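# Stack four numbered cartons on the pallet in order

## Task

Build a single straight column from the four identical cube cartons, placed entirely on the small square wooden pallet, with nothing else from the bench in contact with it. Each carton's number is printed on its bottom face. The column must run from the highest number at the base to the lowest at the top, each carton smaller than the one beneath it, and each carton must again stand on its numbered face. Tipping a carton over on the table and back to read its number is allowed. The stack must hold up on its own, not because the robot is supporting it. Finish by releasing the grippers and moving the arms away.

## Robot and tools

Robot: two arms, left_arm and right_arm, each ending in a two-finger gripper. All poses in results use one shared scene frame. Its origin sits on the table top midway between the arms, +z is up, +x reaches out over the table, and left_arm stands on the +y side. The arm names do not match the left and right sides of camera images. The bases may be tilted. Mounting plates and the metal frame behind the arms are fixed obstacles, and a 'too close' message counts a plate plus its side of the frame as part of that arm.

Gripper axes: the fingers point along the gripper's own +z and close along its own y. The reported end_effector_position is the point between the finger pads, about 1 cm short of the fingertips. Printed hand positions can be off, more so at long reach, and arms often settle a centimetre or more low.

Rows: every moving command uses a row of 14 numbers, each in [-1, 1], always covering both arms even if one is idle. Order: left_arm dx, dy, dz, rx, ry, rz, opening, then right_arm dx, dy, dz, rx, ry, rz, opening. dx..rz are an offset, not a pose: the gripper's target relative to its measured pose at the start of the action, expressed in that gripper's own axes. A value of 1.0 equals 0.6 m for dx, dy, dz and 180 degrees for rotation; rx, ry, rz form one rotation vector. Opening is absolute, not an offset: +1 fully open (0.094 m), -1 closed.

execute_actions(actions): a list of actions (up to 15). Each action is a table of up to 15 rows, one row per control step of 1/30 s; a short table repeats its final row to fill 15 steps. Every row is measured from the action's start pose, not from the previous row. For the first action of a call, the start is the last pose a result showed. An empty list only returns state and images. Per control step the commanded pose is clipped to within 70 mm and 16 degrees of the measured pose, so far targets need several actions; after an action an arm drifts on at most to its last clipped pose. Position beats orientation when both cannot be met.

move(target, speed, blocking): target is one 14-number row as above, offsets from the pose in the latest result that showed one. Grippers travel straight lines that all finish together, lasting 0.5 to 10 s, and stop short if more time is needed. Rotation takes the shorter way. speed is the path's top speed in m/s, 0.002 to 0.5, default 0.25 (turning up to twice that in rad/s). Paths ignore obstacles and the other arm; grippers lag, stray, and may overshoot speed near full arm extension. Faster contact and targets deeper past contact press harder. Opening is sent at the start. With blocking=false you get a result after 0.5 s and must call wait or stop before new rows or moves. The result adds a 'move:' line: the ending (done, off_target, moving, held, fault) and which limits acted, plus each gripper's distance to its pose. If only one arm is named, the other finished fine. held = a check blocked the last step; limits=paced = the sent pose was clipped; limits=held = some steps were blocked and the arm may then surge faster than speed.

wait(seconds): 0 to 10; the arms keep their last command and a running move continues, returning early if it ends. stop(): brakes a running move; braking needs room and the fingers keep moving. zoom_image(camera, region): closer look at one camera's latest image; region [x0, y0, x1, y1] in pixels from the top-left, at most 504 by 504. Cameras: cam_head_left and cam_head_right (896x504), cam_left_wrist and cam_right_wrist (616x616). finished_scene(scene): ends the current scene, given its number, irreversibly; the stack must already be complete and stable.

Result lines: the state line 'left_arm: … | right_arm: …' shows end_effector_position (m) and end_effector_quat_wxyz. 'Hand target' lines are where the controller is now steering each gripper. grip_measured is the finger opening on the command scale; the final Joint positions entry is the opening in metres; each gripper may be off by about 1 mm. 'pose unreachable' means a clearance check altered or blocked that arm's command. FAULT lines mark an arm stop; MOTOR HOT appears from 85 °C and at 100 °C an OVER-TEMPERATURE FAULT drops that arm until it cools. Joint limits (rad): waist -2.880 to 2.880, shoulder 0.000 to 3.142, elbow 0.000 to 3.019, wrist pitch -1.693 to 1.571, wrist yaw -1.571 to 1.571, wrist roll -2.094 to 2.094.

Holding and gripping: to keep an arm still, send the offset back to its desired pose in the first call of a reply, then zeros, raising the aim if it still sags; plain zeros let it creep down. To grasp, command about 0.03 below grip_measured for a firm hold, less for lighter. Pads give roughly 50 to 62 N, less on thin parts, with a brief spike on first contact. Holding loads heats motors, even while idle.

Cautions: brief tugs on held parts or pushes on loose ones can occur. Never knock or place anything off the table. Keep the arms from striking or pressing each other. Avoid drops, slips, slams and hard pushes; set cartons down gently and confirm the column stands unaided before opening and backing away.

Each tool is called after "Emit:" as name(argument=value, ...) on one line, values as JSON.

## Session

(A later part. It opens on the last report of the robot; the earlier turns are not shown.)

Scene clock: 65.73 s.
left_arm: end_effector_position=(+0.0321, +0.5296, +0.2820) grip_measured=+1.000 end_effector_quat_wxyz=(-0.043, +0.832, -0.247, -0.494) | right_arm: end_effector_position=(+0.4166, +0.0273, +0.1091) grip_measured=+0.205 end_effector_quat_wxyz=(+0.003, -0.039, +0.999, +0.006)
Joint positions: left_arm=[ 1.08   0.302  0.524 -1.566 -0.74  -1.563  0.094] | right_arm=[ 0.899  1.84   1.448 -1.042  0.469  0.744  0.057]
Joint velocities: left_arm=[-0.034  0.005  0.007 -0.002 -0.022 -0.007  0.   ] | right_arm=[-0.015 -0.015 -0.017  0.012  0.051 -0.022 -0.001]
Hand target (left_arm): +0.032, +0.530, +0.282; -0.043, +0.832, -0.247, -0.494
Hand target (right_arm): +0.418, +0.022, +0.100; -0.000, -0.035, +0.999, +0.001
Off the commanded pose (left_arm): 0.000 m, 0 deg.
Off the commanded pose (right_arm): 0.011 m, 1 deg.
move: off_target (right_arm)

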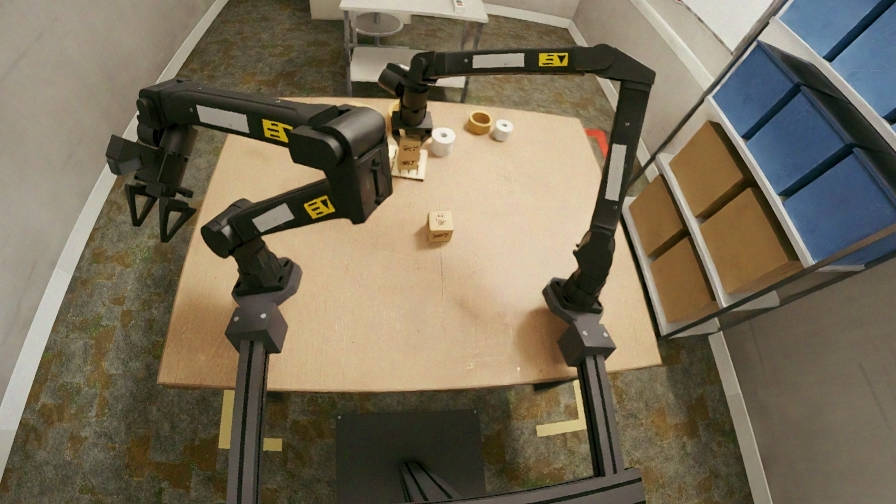

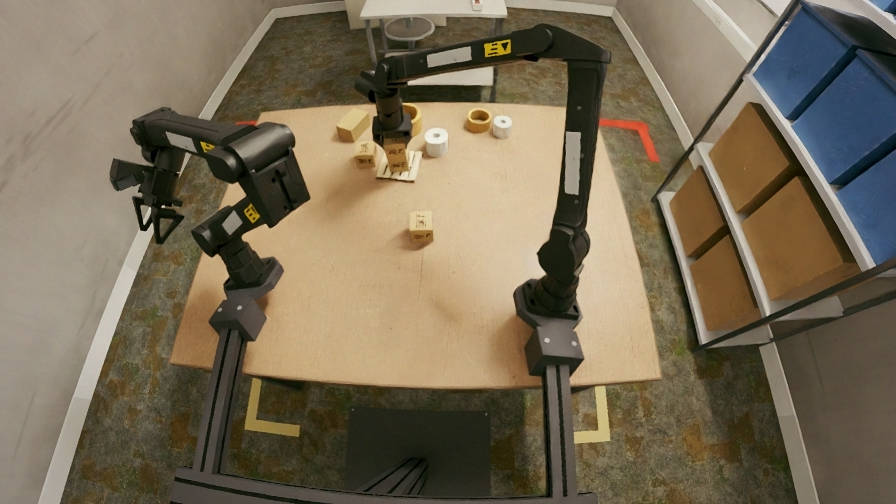

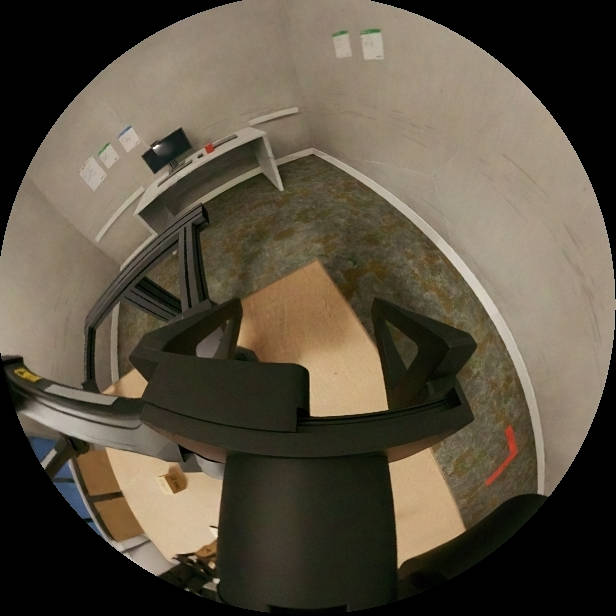

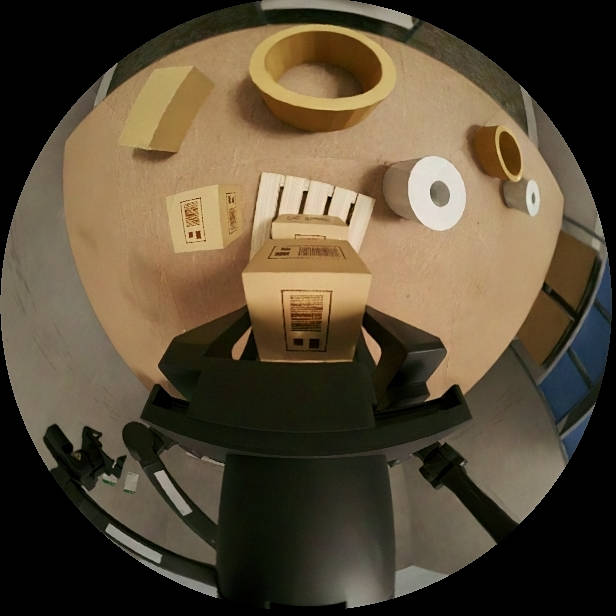

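Emit:
move(target=[0,0,0,0,0,0,1,-0.025,-0.004,0.03,0,0,0,0.15], speed=0.03)

Emit:
zoom_image(camera="cam_head_right", region=[340,90,460,200])

Scene clock: 67.00 s.
left_arm: end_effector_position=(+0.0321, +0.5296, +0.2820) grip_measured=+1.000 end_effector_quat_wxyz=(-0.043, +0.832, -0.247, -0.494) | right_arm: end_effector_position=(+0.4248, +0.0226, +0.1022) grip_measured=+0.205 end_effector_quat_wxyz=(+0.004, -0.037, +0.999, +0.007)
Joint positions: left_arm=[ 1.08   0.302  0.524 -1.566 -0.74  -1.563  0.094] | right_arm=[ 0.878  1.843  1.448 -1.024  0.466  0.723  0.057]
Joint velocities: left_arm=[-0.015  0.015 -0.022 -0.017 -0.051  0.022  0.   ] | right_arm=[-0.005  0.005 -0.022 -0.002  0.037 -0.051  0.001]
Hand target (left_arm): +0.032, +0.530, +0.282; -0.043, +0.832, -0.247, -0.494
Hand target (right_arm): +0.432, +0.026, +0.092; +0.003, -0.039, +0.999, +0.006
Off the commanded pose (left_arm): 0.000 m, 0 deg.
Off the commanded pose (right_arm): 0.014 m, 0 deg.
move: off_target (right_arm)

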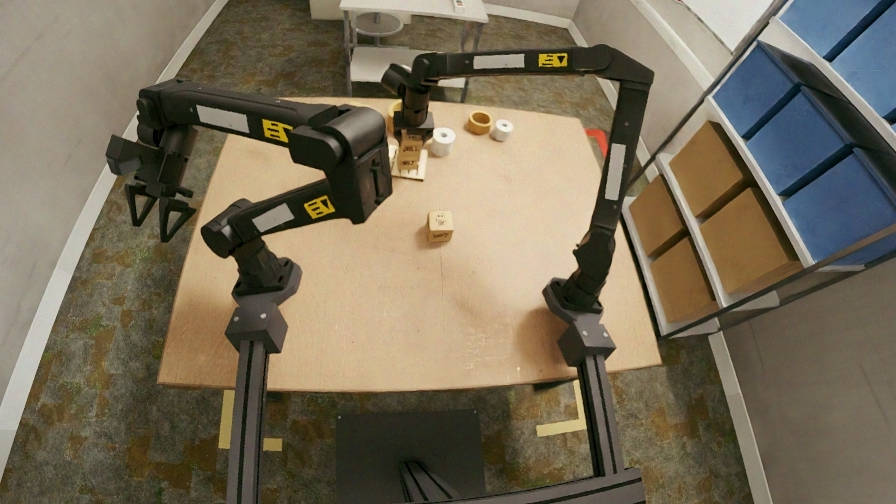

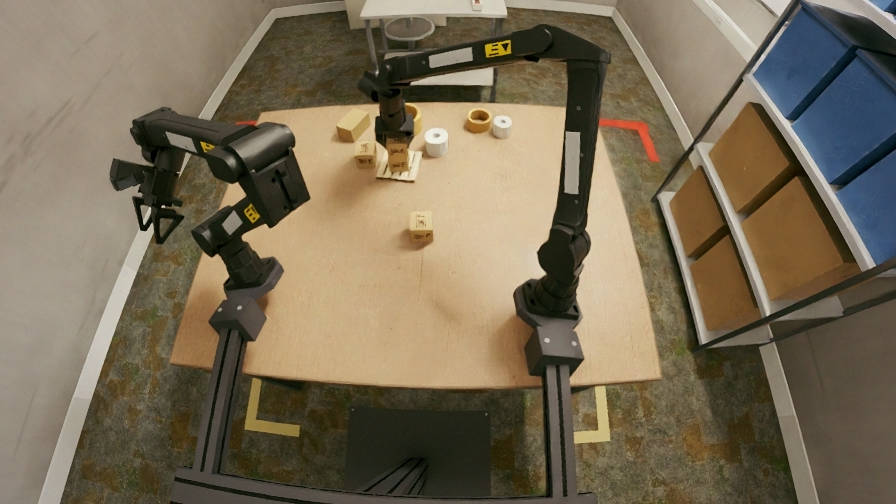

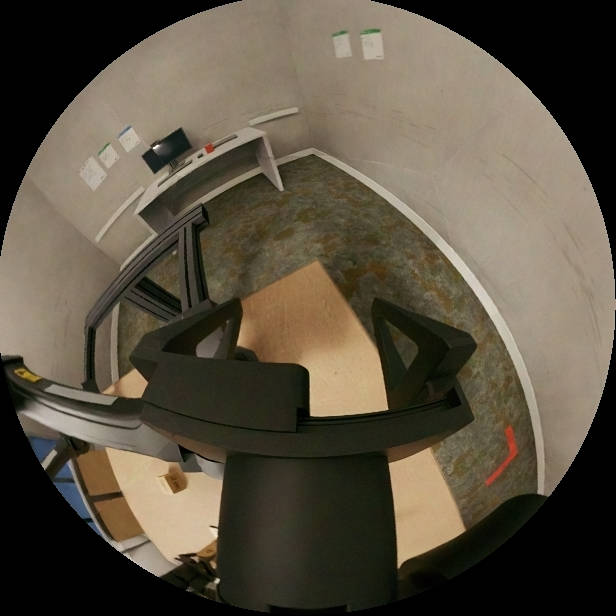

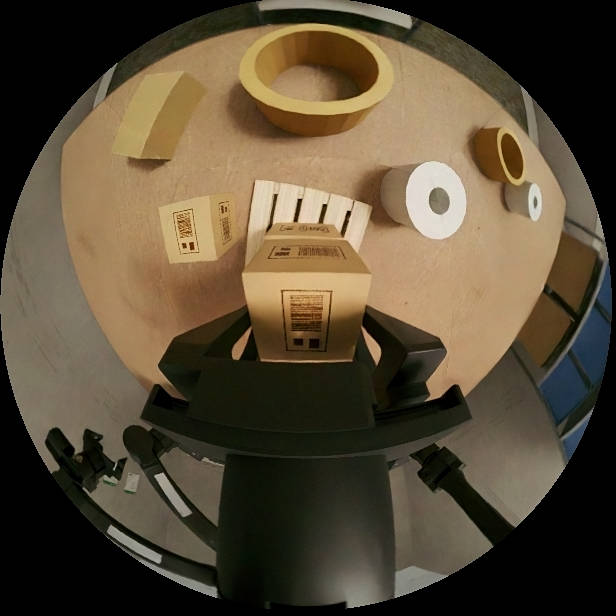

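Region (340, 90, 460, 200) of cam_head_right's 896x504 image, scaled by 4.200, with more detail than that image has; it fills the top 462 rows of this view, and the rest is white.

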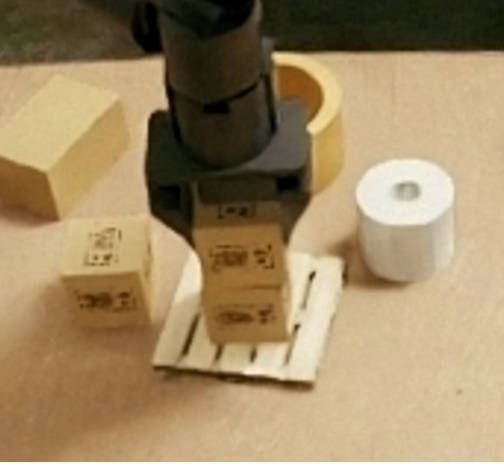

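Now ~5 mm too far right; nudge left.

Emit:
move(target=[0,0,0,0,0,0,1,-0.012,0.022,0.012,0,0,0,0.15], speed=0.02)

Emit:
zoom_image(camera="cam_right_wrist", region=[220,160,400,300])

Emit:
zoom_image(camera="cam_head_right", region=[340,90,460,200])

Scene clock: 68.30 s.
left_arm: end_effector_position=(+0.0321, +0.5296, +0.2820) grip_measured=+1.000 end_effector_quat_wxyz=(-0.043, +0.832, -0.247, -0.494) | right_arm: end_effector_position=(+0.4236, +0.0233, +0.0992) grip_measured=+0.205 end_effector_quat_wxyz=(+0.003, -0.039, +0.999, +0.005)
Joint positions: left_arm=[ 1.08   0.302  0.524 -1.566 -0.74  -1.563  0.094] | right_arm=[ 0.878  1.85   1.448 -1.024  0.467  0.723  0.057]
Joint velocities: left_arm=[-0.005  0.005 -0.002  0.002 -0.081  0.022  0.   ] | right_arm=[-0.015 -0.005  0.002 -0.002 -0.007 -0.007  0.   ]
Hand target (left_arm): +0.032, +0.530, +0.282; -0.043, +0.832, -0.247, -0.494
Hand target (right_arm): +0.431, +0.036, +0.095; +0.004, -0.037, +0.999, +0.008
Off the commanded pose (left_arm): 0.000 m, 0 deg.
Off the commanded pose (right_arm): 0.016 m, 0 deg.
move: off_target (right_arm)

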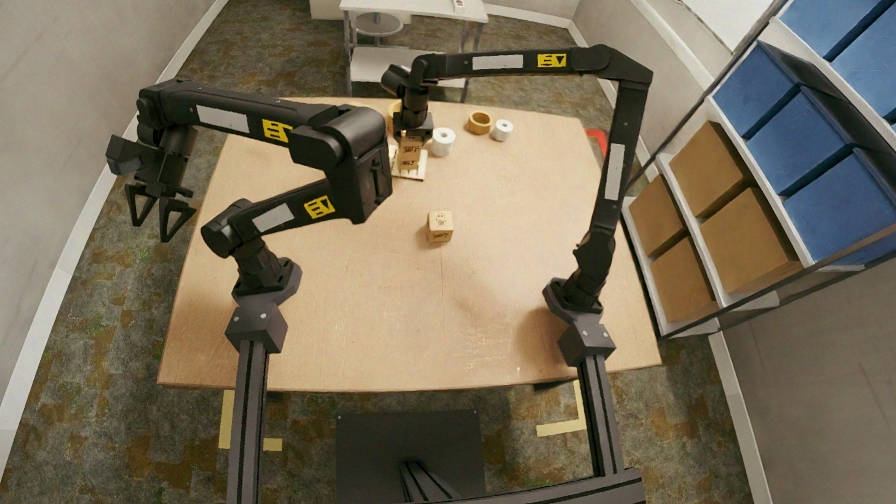

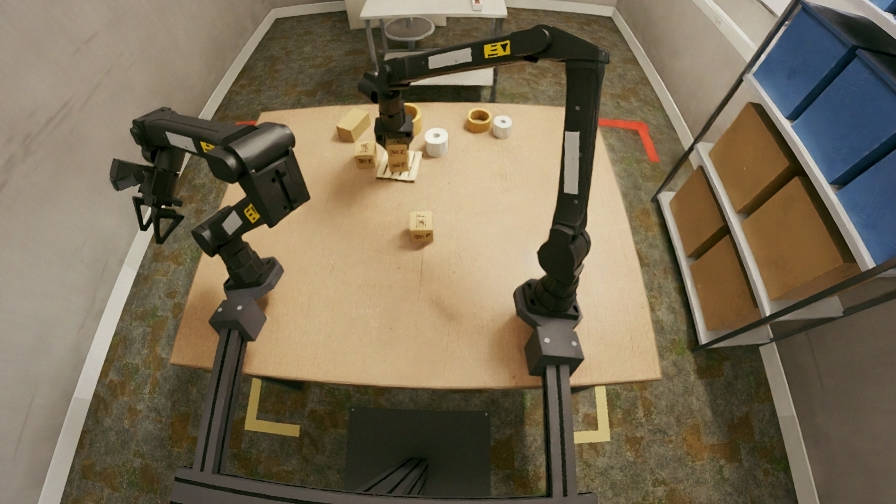

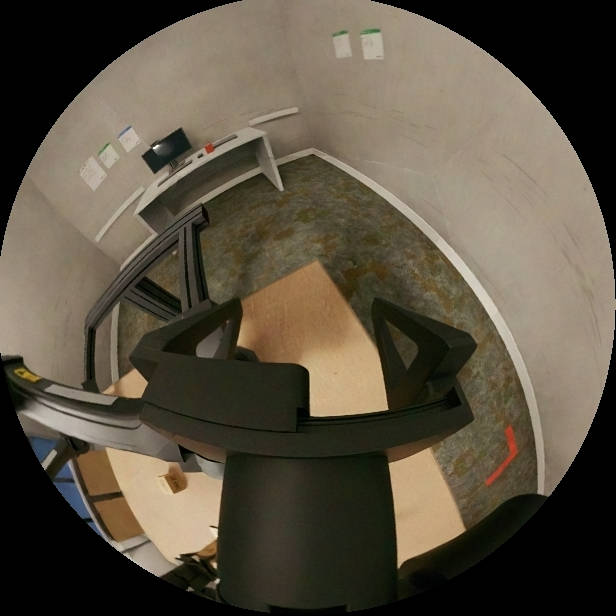

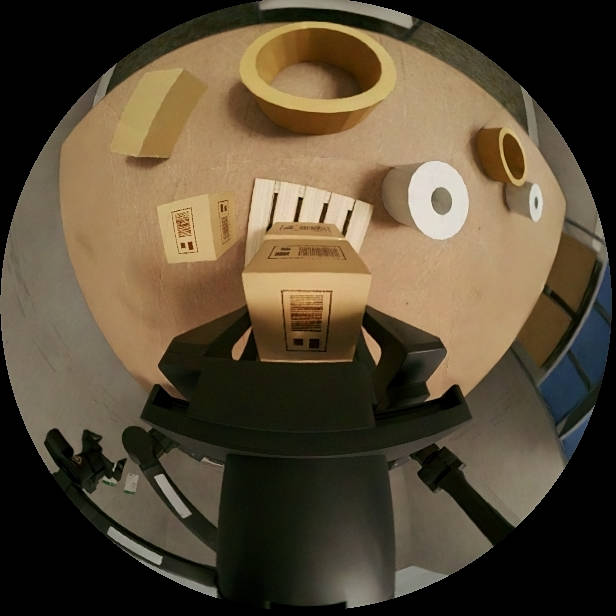

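Region (220, 160, 400, 300) of cam_right_wrist's 616x616 image, scaled by 2.800, with more detail than that image has.

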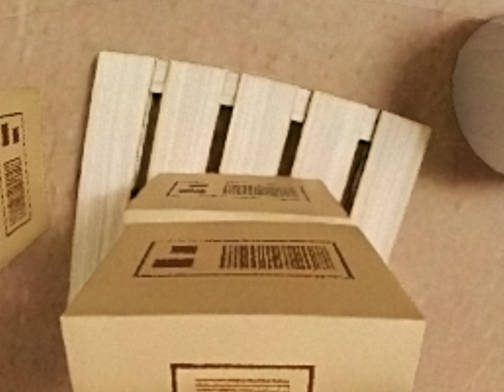

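Region (340, 90, 460, 200) of cam_head_right's 896x504 image, scaled by 4.200, with more detail than that image has; it fills the top 462 rows of this view, and the rest is white.

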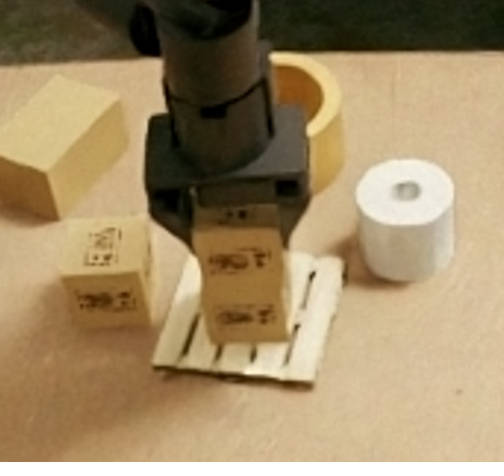

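Emit:
move(target=[0,0,0,0,0,0,1,-0.03,0.015,-0.005,0,0,0,0.15], speed=0.02)

Emit:
zoom_image(camera="cam_right_wrist", region=[220,160,400,300])

Scene clock: 69.90 s.
left_arm: end_effector_position=(+0.0321, +0.5296, +0.2820) grip_measured=+1.000 end_effector_quat_wxyz=(-0.043, +0.832, -0.247, -0.494) | right_arm: end_effector_position=(+0.4277, +0.0241, +0.1040) grip_measured=+0.205 end_effector_quat_wxyz=(+0.000, -0.041, +0.999, +0.003)
Joint positions: left_arm=[ 1.08   0.302  0.524 -1.566 -0.74  -1.563  0.094] | right_arm=[ 0.878  1.855  1.473 -1.052  0.467  0.723  0.057]
Joint velocities: left_arm=[ 0.005 -0.015 -0.007 -0.002 -0.022 -0.022  0.   ] | right_arm=[-0.034 -0.005  0.012 -0.007  0.007 -0.037  0.   ]
Hand target (left_arm): +0.032, +0.530, +0.282; -0.043, +0.832, -0.247, -0.494
Hand target (right_arm): +0.441, +0.033, +0.103; +0.003, -0.039, +0.999, +0.006
Off the commanded pose (left_arm): 0.000 m, 0 deg.
Off the commanded pose (right_arm): 0.016 m, 0 deg.
move: off_target (right_arm)

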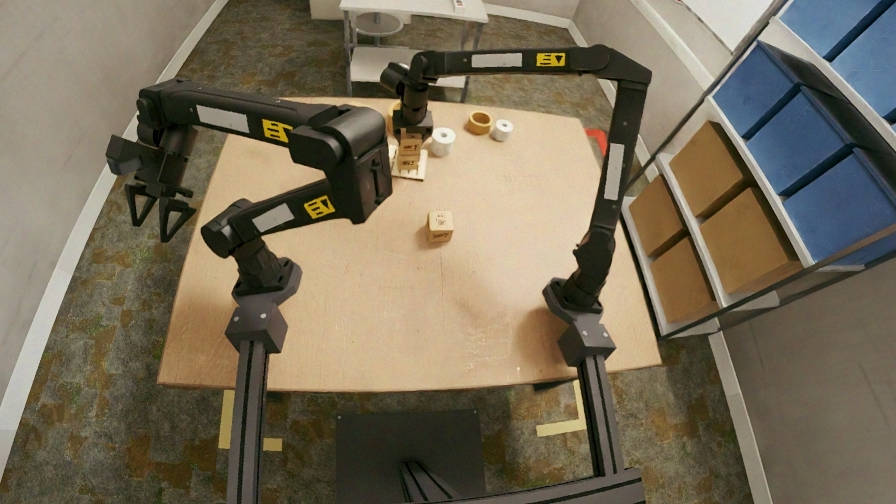

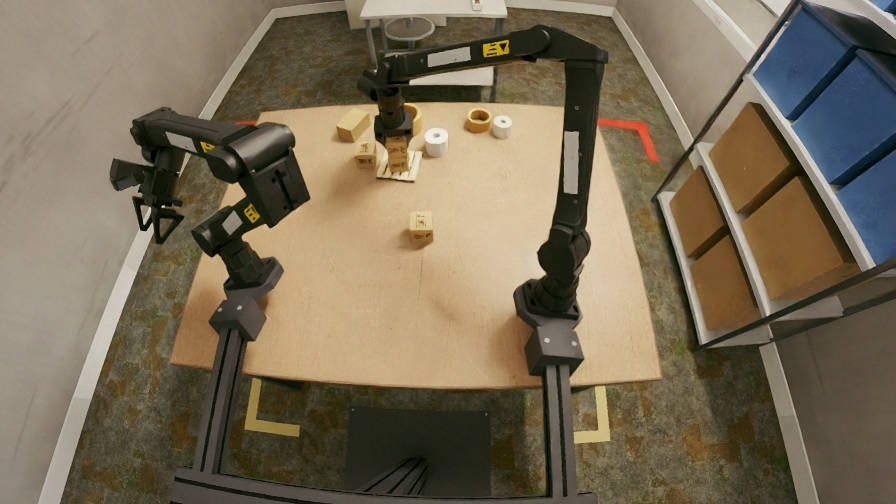

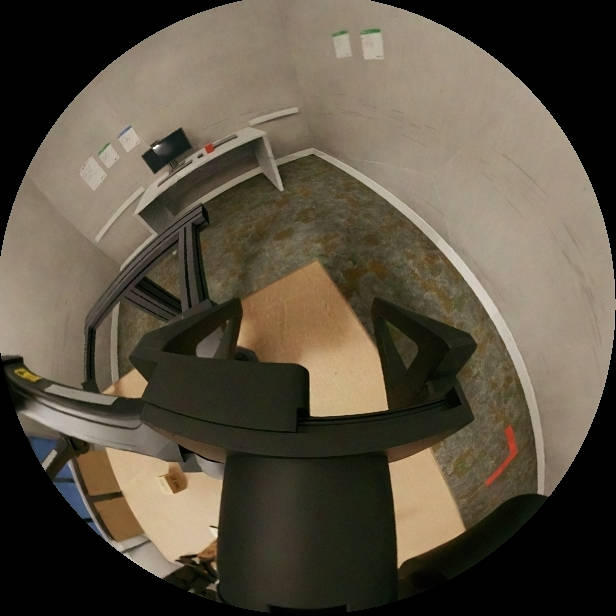

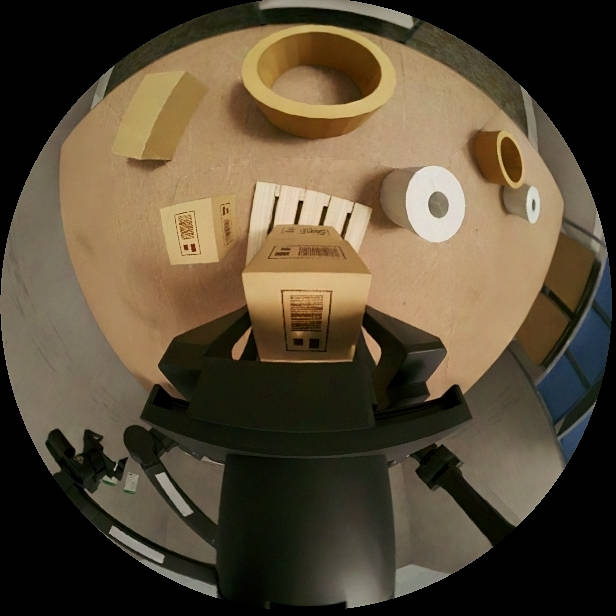

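Region (220, 160, 400, 300) of cam_right_wrist's 616x616 image, scaled by 2.800, with more detail than that image has.

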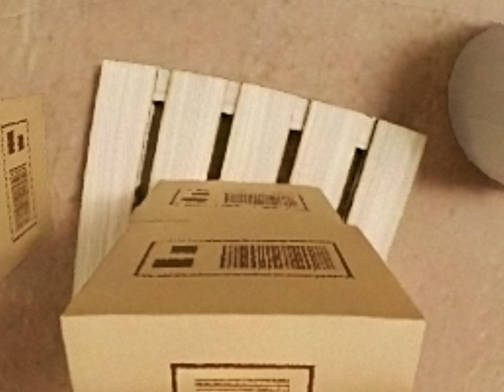

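Emit:
execute_actions(actions=[[[0,0,0,0,0,0,1,-0.02,0.015,0.015,0,0,0,0.15]],[[0,0,0,0,0,0,1,0,0,0,0,0,0,0.2]],[[0,0,0,0,0,0,1,0,0,0,0,0,0,0.25]],[[0,0,0,0,0,0,1,0,0,0,0,0,0,1]]])

Emit:
move(target=[0,0,0,0,0,0,1,-0.02,0.02,-0.15,0,0,0,1], speed=0.15)

Emit:
move(target=[0,0,0,0,0,0,1,-0.05,0.19,0,0,0,-0.53,1], speed=0.4)

Scene clock: 72.27 s.
left_arm: end_effector_position=(+0.0321, +0.5296, +0.2820) grip_measured=+1.000 end_effector_quat_wxyz=(-0.043, +0.832, -0.247, -0.494) | right_arm: end_effector_position=(+0.4265, +0.0254, +0.1000) grip_measured=+1.000 end_effector_quat_wxyz=(-0.002, -0.042, +0.999, +0.000)
Joint positions: left_arm=[ 1.08   0.302  0.524 -1.566 -0.74  -1.563  0.094] | right_arm=[ 0.878  1.864  1.475 -1.052  0.467  0.723  0.094]
Joint velocities: left_arm=[-0.024  0.005  0.002 -0.007 -0.066  0.022  0.   ] | right_arm=[ 0.015 -0.005  0.012  0.002 -0.022 -0.051  0.   ]
Hand target (left_arm): +0.032, +0.530, +0.282; -0.043, +0.832, -0.247, -0.494
Hand target (right_arm): +0.427, +0.025, +0.100; -0.002, -0.042, +0.999, +0.000
Off the commanded pose (left_arm): 0.000 m, 0 deg.
Off the commanded pose (right_arm): 0.000 m, 0 deg.

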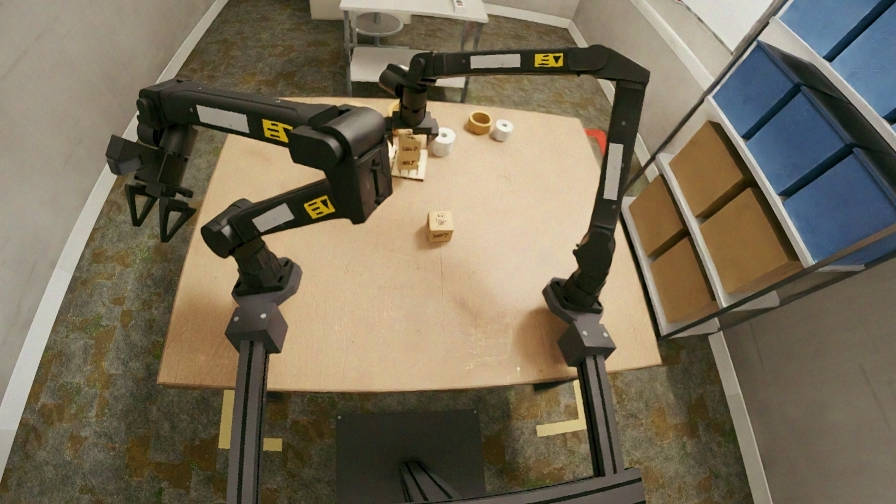

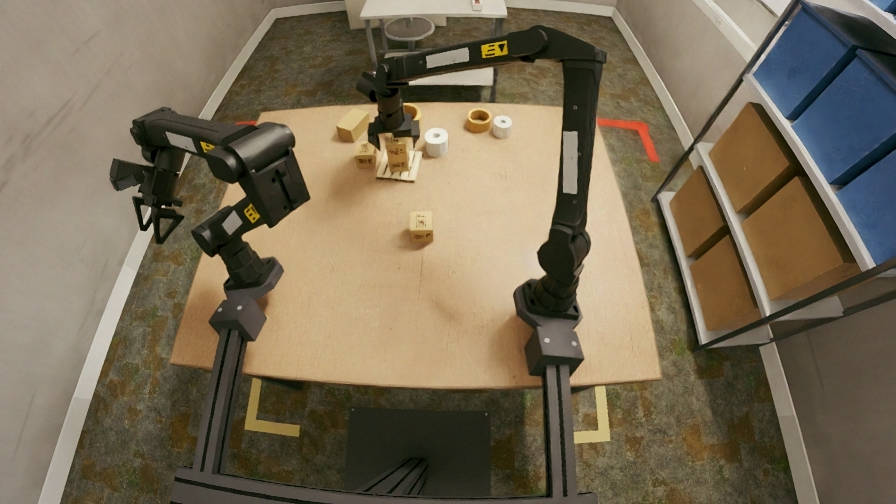

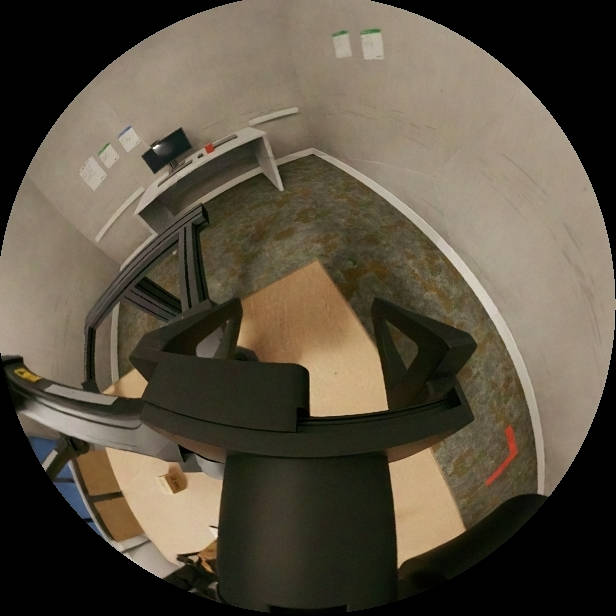

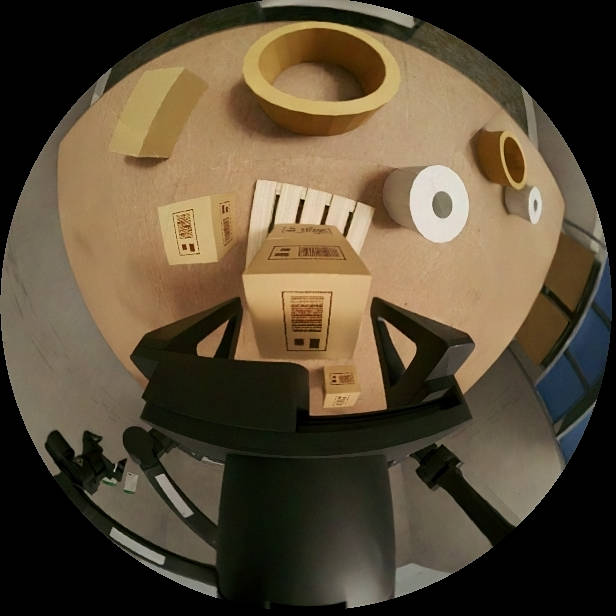

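Scene clock: 73.33 s.
left_arm: end_effector_position=(+0.0321, +0.5296, +0.2820) grip_measured=+1.000 end_effector_quat_wxyz=(-0.043, +0.832, -0.247, -0.494) | right_arm: end_effector_position=(+0.4228, +0.0318, +0.1683) grip_measured=+1.000 end_effector_quat_wxyz=(-0.018, -0.058, +0.998, -0.017)
Joint positions: left_arm=[ 1.08   0.302  0.524 -1.566 -0.74  -1.563  0.094] | right_arm=[ 0.945  1.842  1.603 -1.288  0.474  0.79   0.094]
Joint velocities: left_arm=[-0.015 -0.005 -0.007 -0.007 -0.037  0.037  0.   ] | right_arm=[-0.005 -0.005 -0.007  0.007 -0.022  0.081  0.   ]
Hand target (left_arm): +0.032, +0.530, +0.282; -0.043, +0.832, -0.247, -0.494
Hand target (right_arm): +0.436, +0.038, +0.190; -0.002, -0.042, +0.999, -0.000
Off the commanded pose (left_arm): 0.000 m, 0 deg.
Off the commanded pose (right_arm): 0.027 m, 3 deg.
move: off_target (right_arm)

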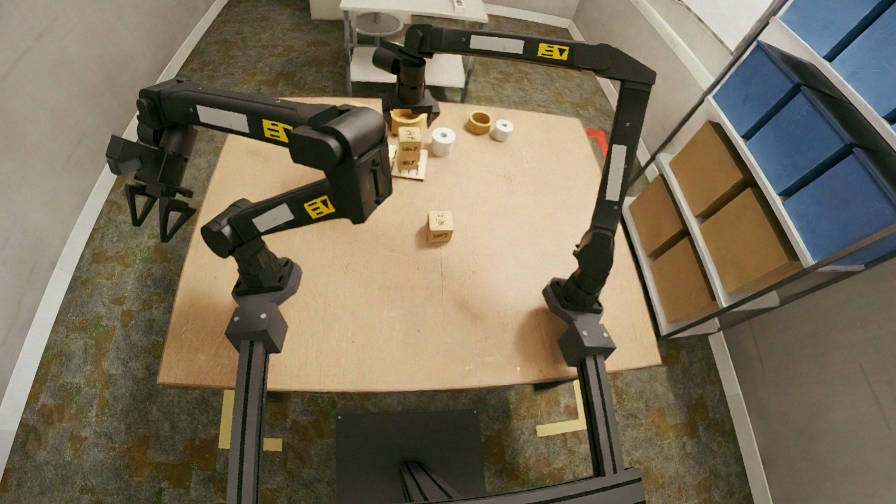

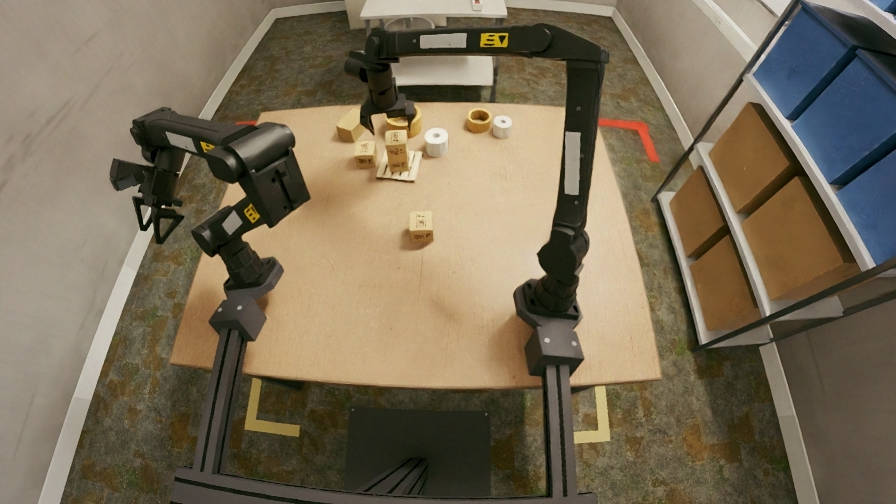

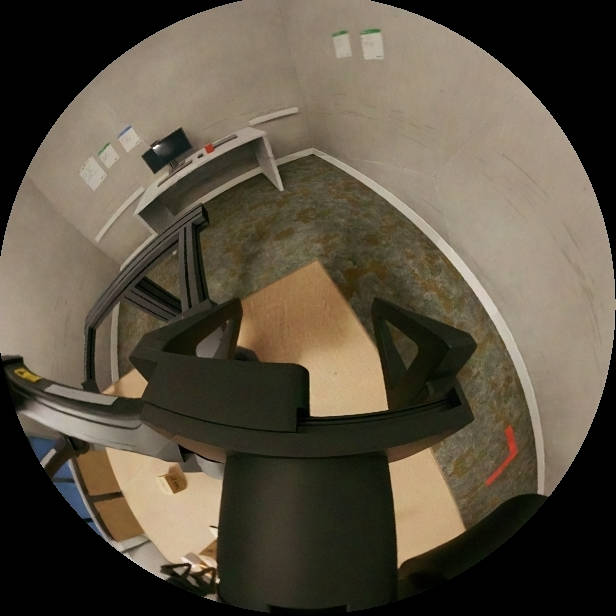

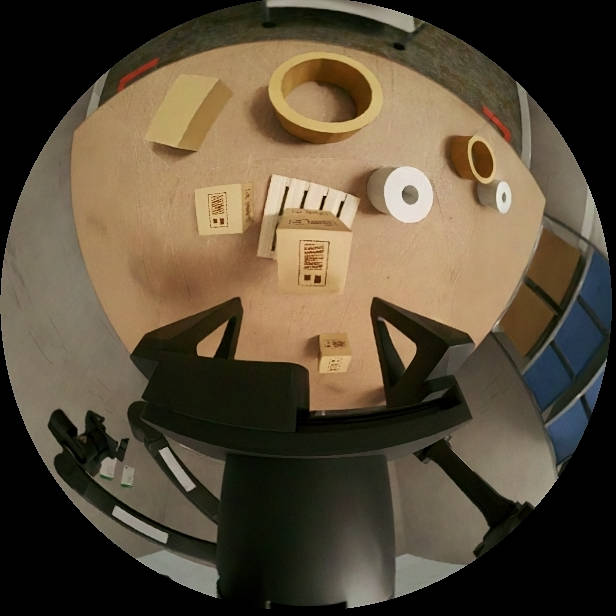

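Scene clock: 76.07 s.
left_arm: end_effector_position=(+0.0321, +0.5296, +0.2820) grip_measured=+1.000 end_effector_quat_wxyz=(-0.043, +0.832, -0.247, -0.494) | right_arm: end_effector_position=(+0.4412, +0.1309, +0.1626) grip_measured=+1.000 end_effector_quat_wxyz=(+0.031, +0.768, -0.639, +0.000)
Joint positions: left_arm=[ 1.08   0.302  0.524 -1.566 -0.74  -1.563  0.094] | right_arm=[ 1.008  2.124  1.995 -1.446  0.478 -0.77   0.094]
Joint velocities: left_arm=[-0.005 -0.015  0.007 -0.007 -0.037 -0.007  0.   ] | right_arm=[-0.005 -0.005  0.002  0.012  0.007 -0.095  0.   ]
Hand target (left_arm): +0.032, +0.530, +0.282; -0.043, +0.832, -0.247, -0.494
Hand target (right_arm): +0.441, +0.148, +0.164; +0.024, +0.777, -0.629, -0.001
Off the commanded pose (left_arm): 0.000 m, 0 deg.
Off the commanded pose (right_arm): 0.018 m, 2 deg.
move: off_target (right_arm)

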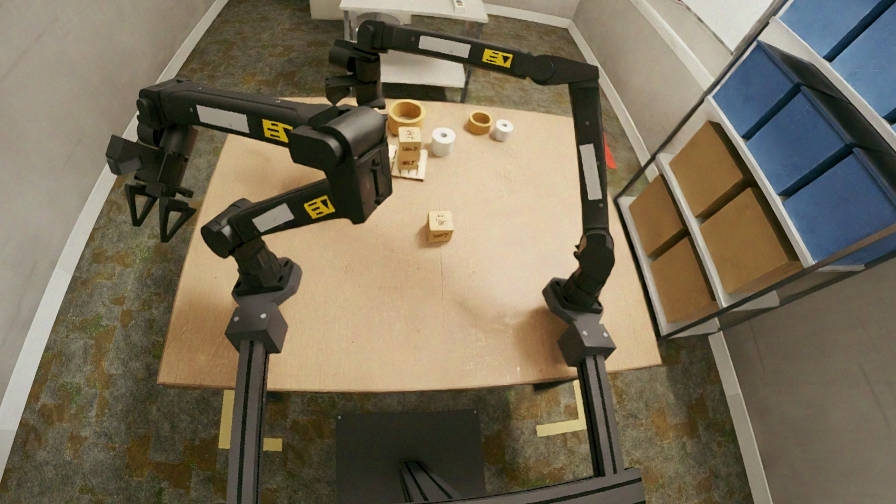

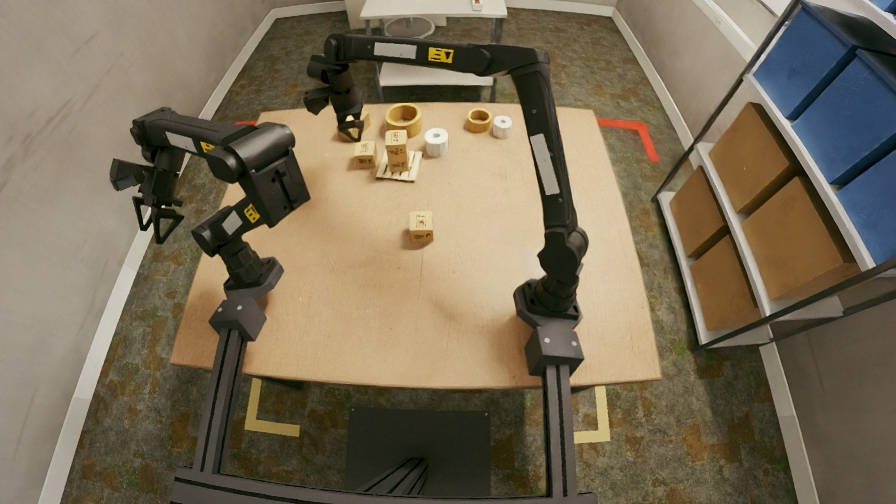

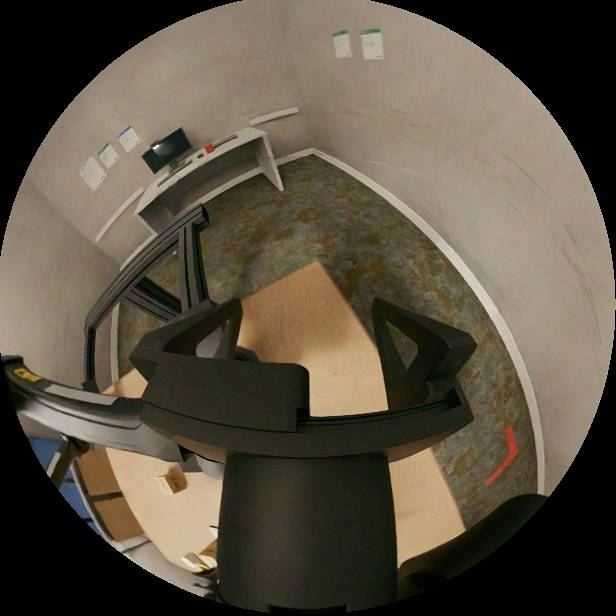

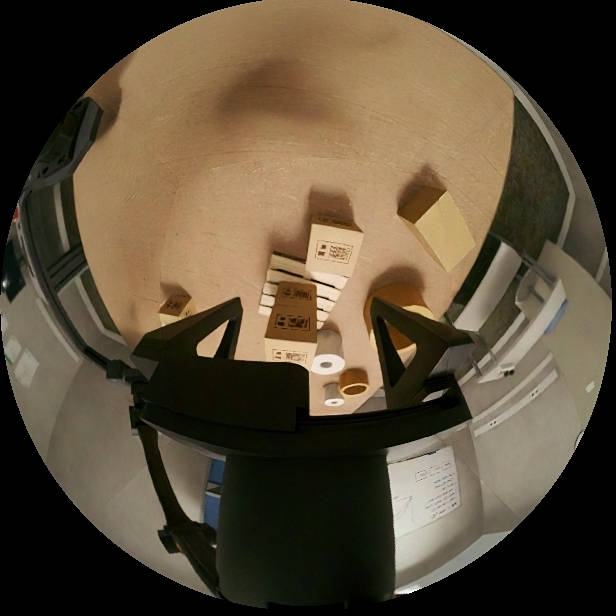

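Emit:
move(target=[0,0,0,0,0,0,1,0,-0.035,0.08,0,0,0.04,1], speed=0.1)

Scene clock: 77.80 s.
left_arm: end_effector_position=(+0.0321, +0.5296, +0.2820) grip_measured=+1.000 end_effector_quat_wxyz=(-0.043, +0.832, -0.247, -0.494) | right_arm: end_effector_position=(+0.4614, +0.1308, +0.1346) grip_measured=+1.000 end_effector_quat_wxyz=(+0.020, +0.733, -0.680, +0.001)
Joint positions: left_arm=[ 1.08   0.302  0.524 -1.566 -0.74  -1.563  0.094] | right_arm=[ 0.967  2.15   1.995 -1.373  0.478 -0.721  0.094]
Joint velocities: left_arm=[-0.005 -0.015 -0.002  0.007  0.037  0.066  0.   ] | right_arm=[-0.015 -0.015 -0.007 -0.017 -0.051  0.037  0.   ]
Hand target (left_arm): +0.032, +0.530, +0.282; -0.043, +0.832, -0.247, -0.494
Hand target (right_arm): +0.460, +0.132, +0.114; +0.031, +0.727, -0.686, +0.002
Off the commanded pose (left_arm): 0.000 m, 0 deg.
Off the commanded pose (right_arm): 0.021 m, 2 deg.
move: off_target (right_arm)

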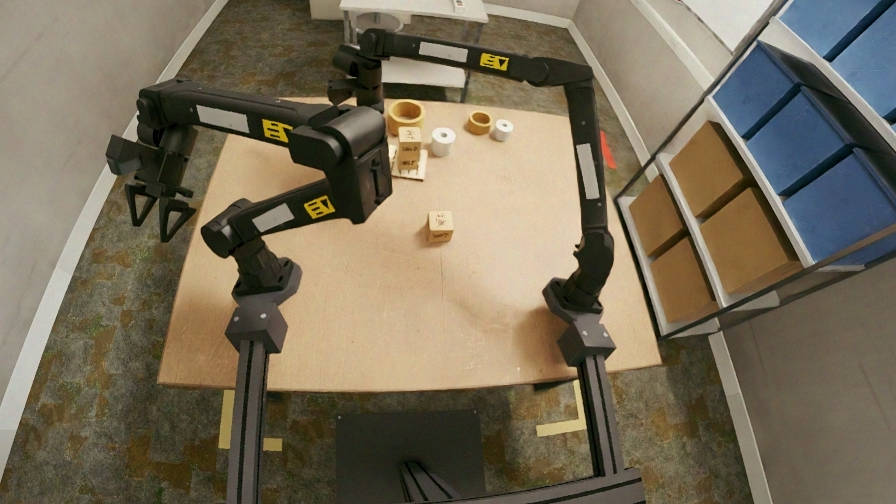

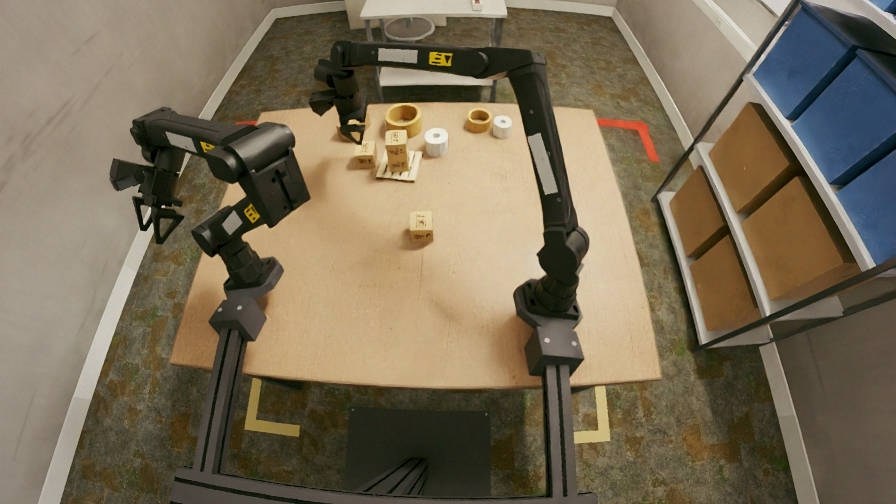

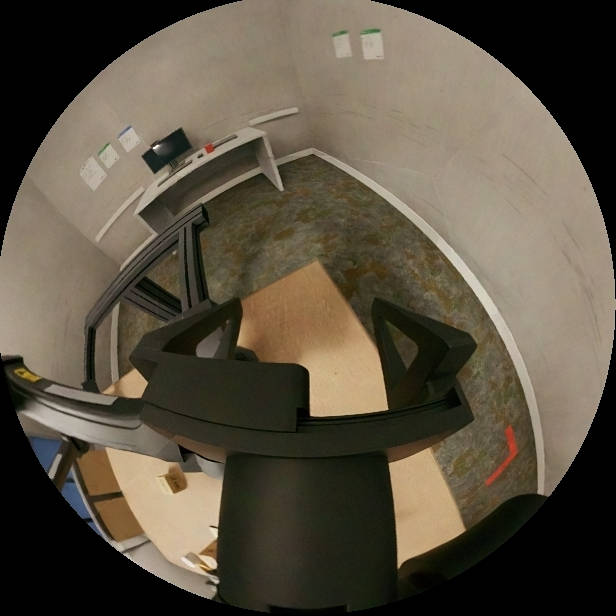

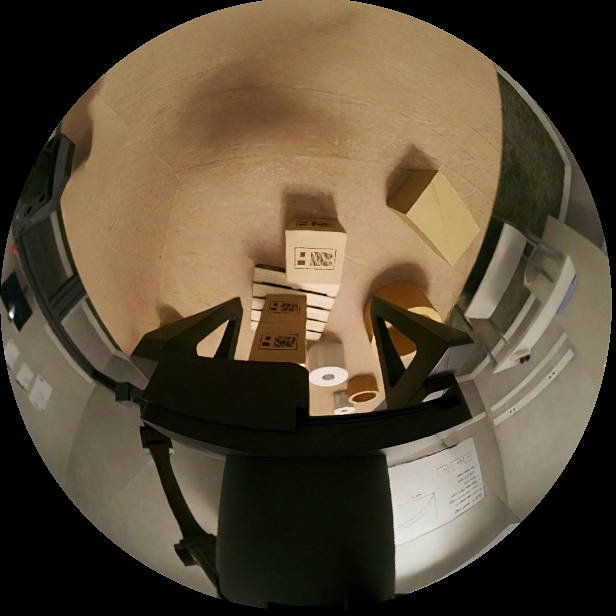

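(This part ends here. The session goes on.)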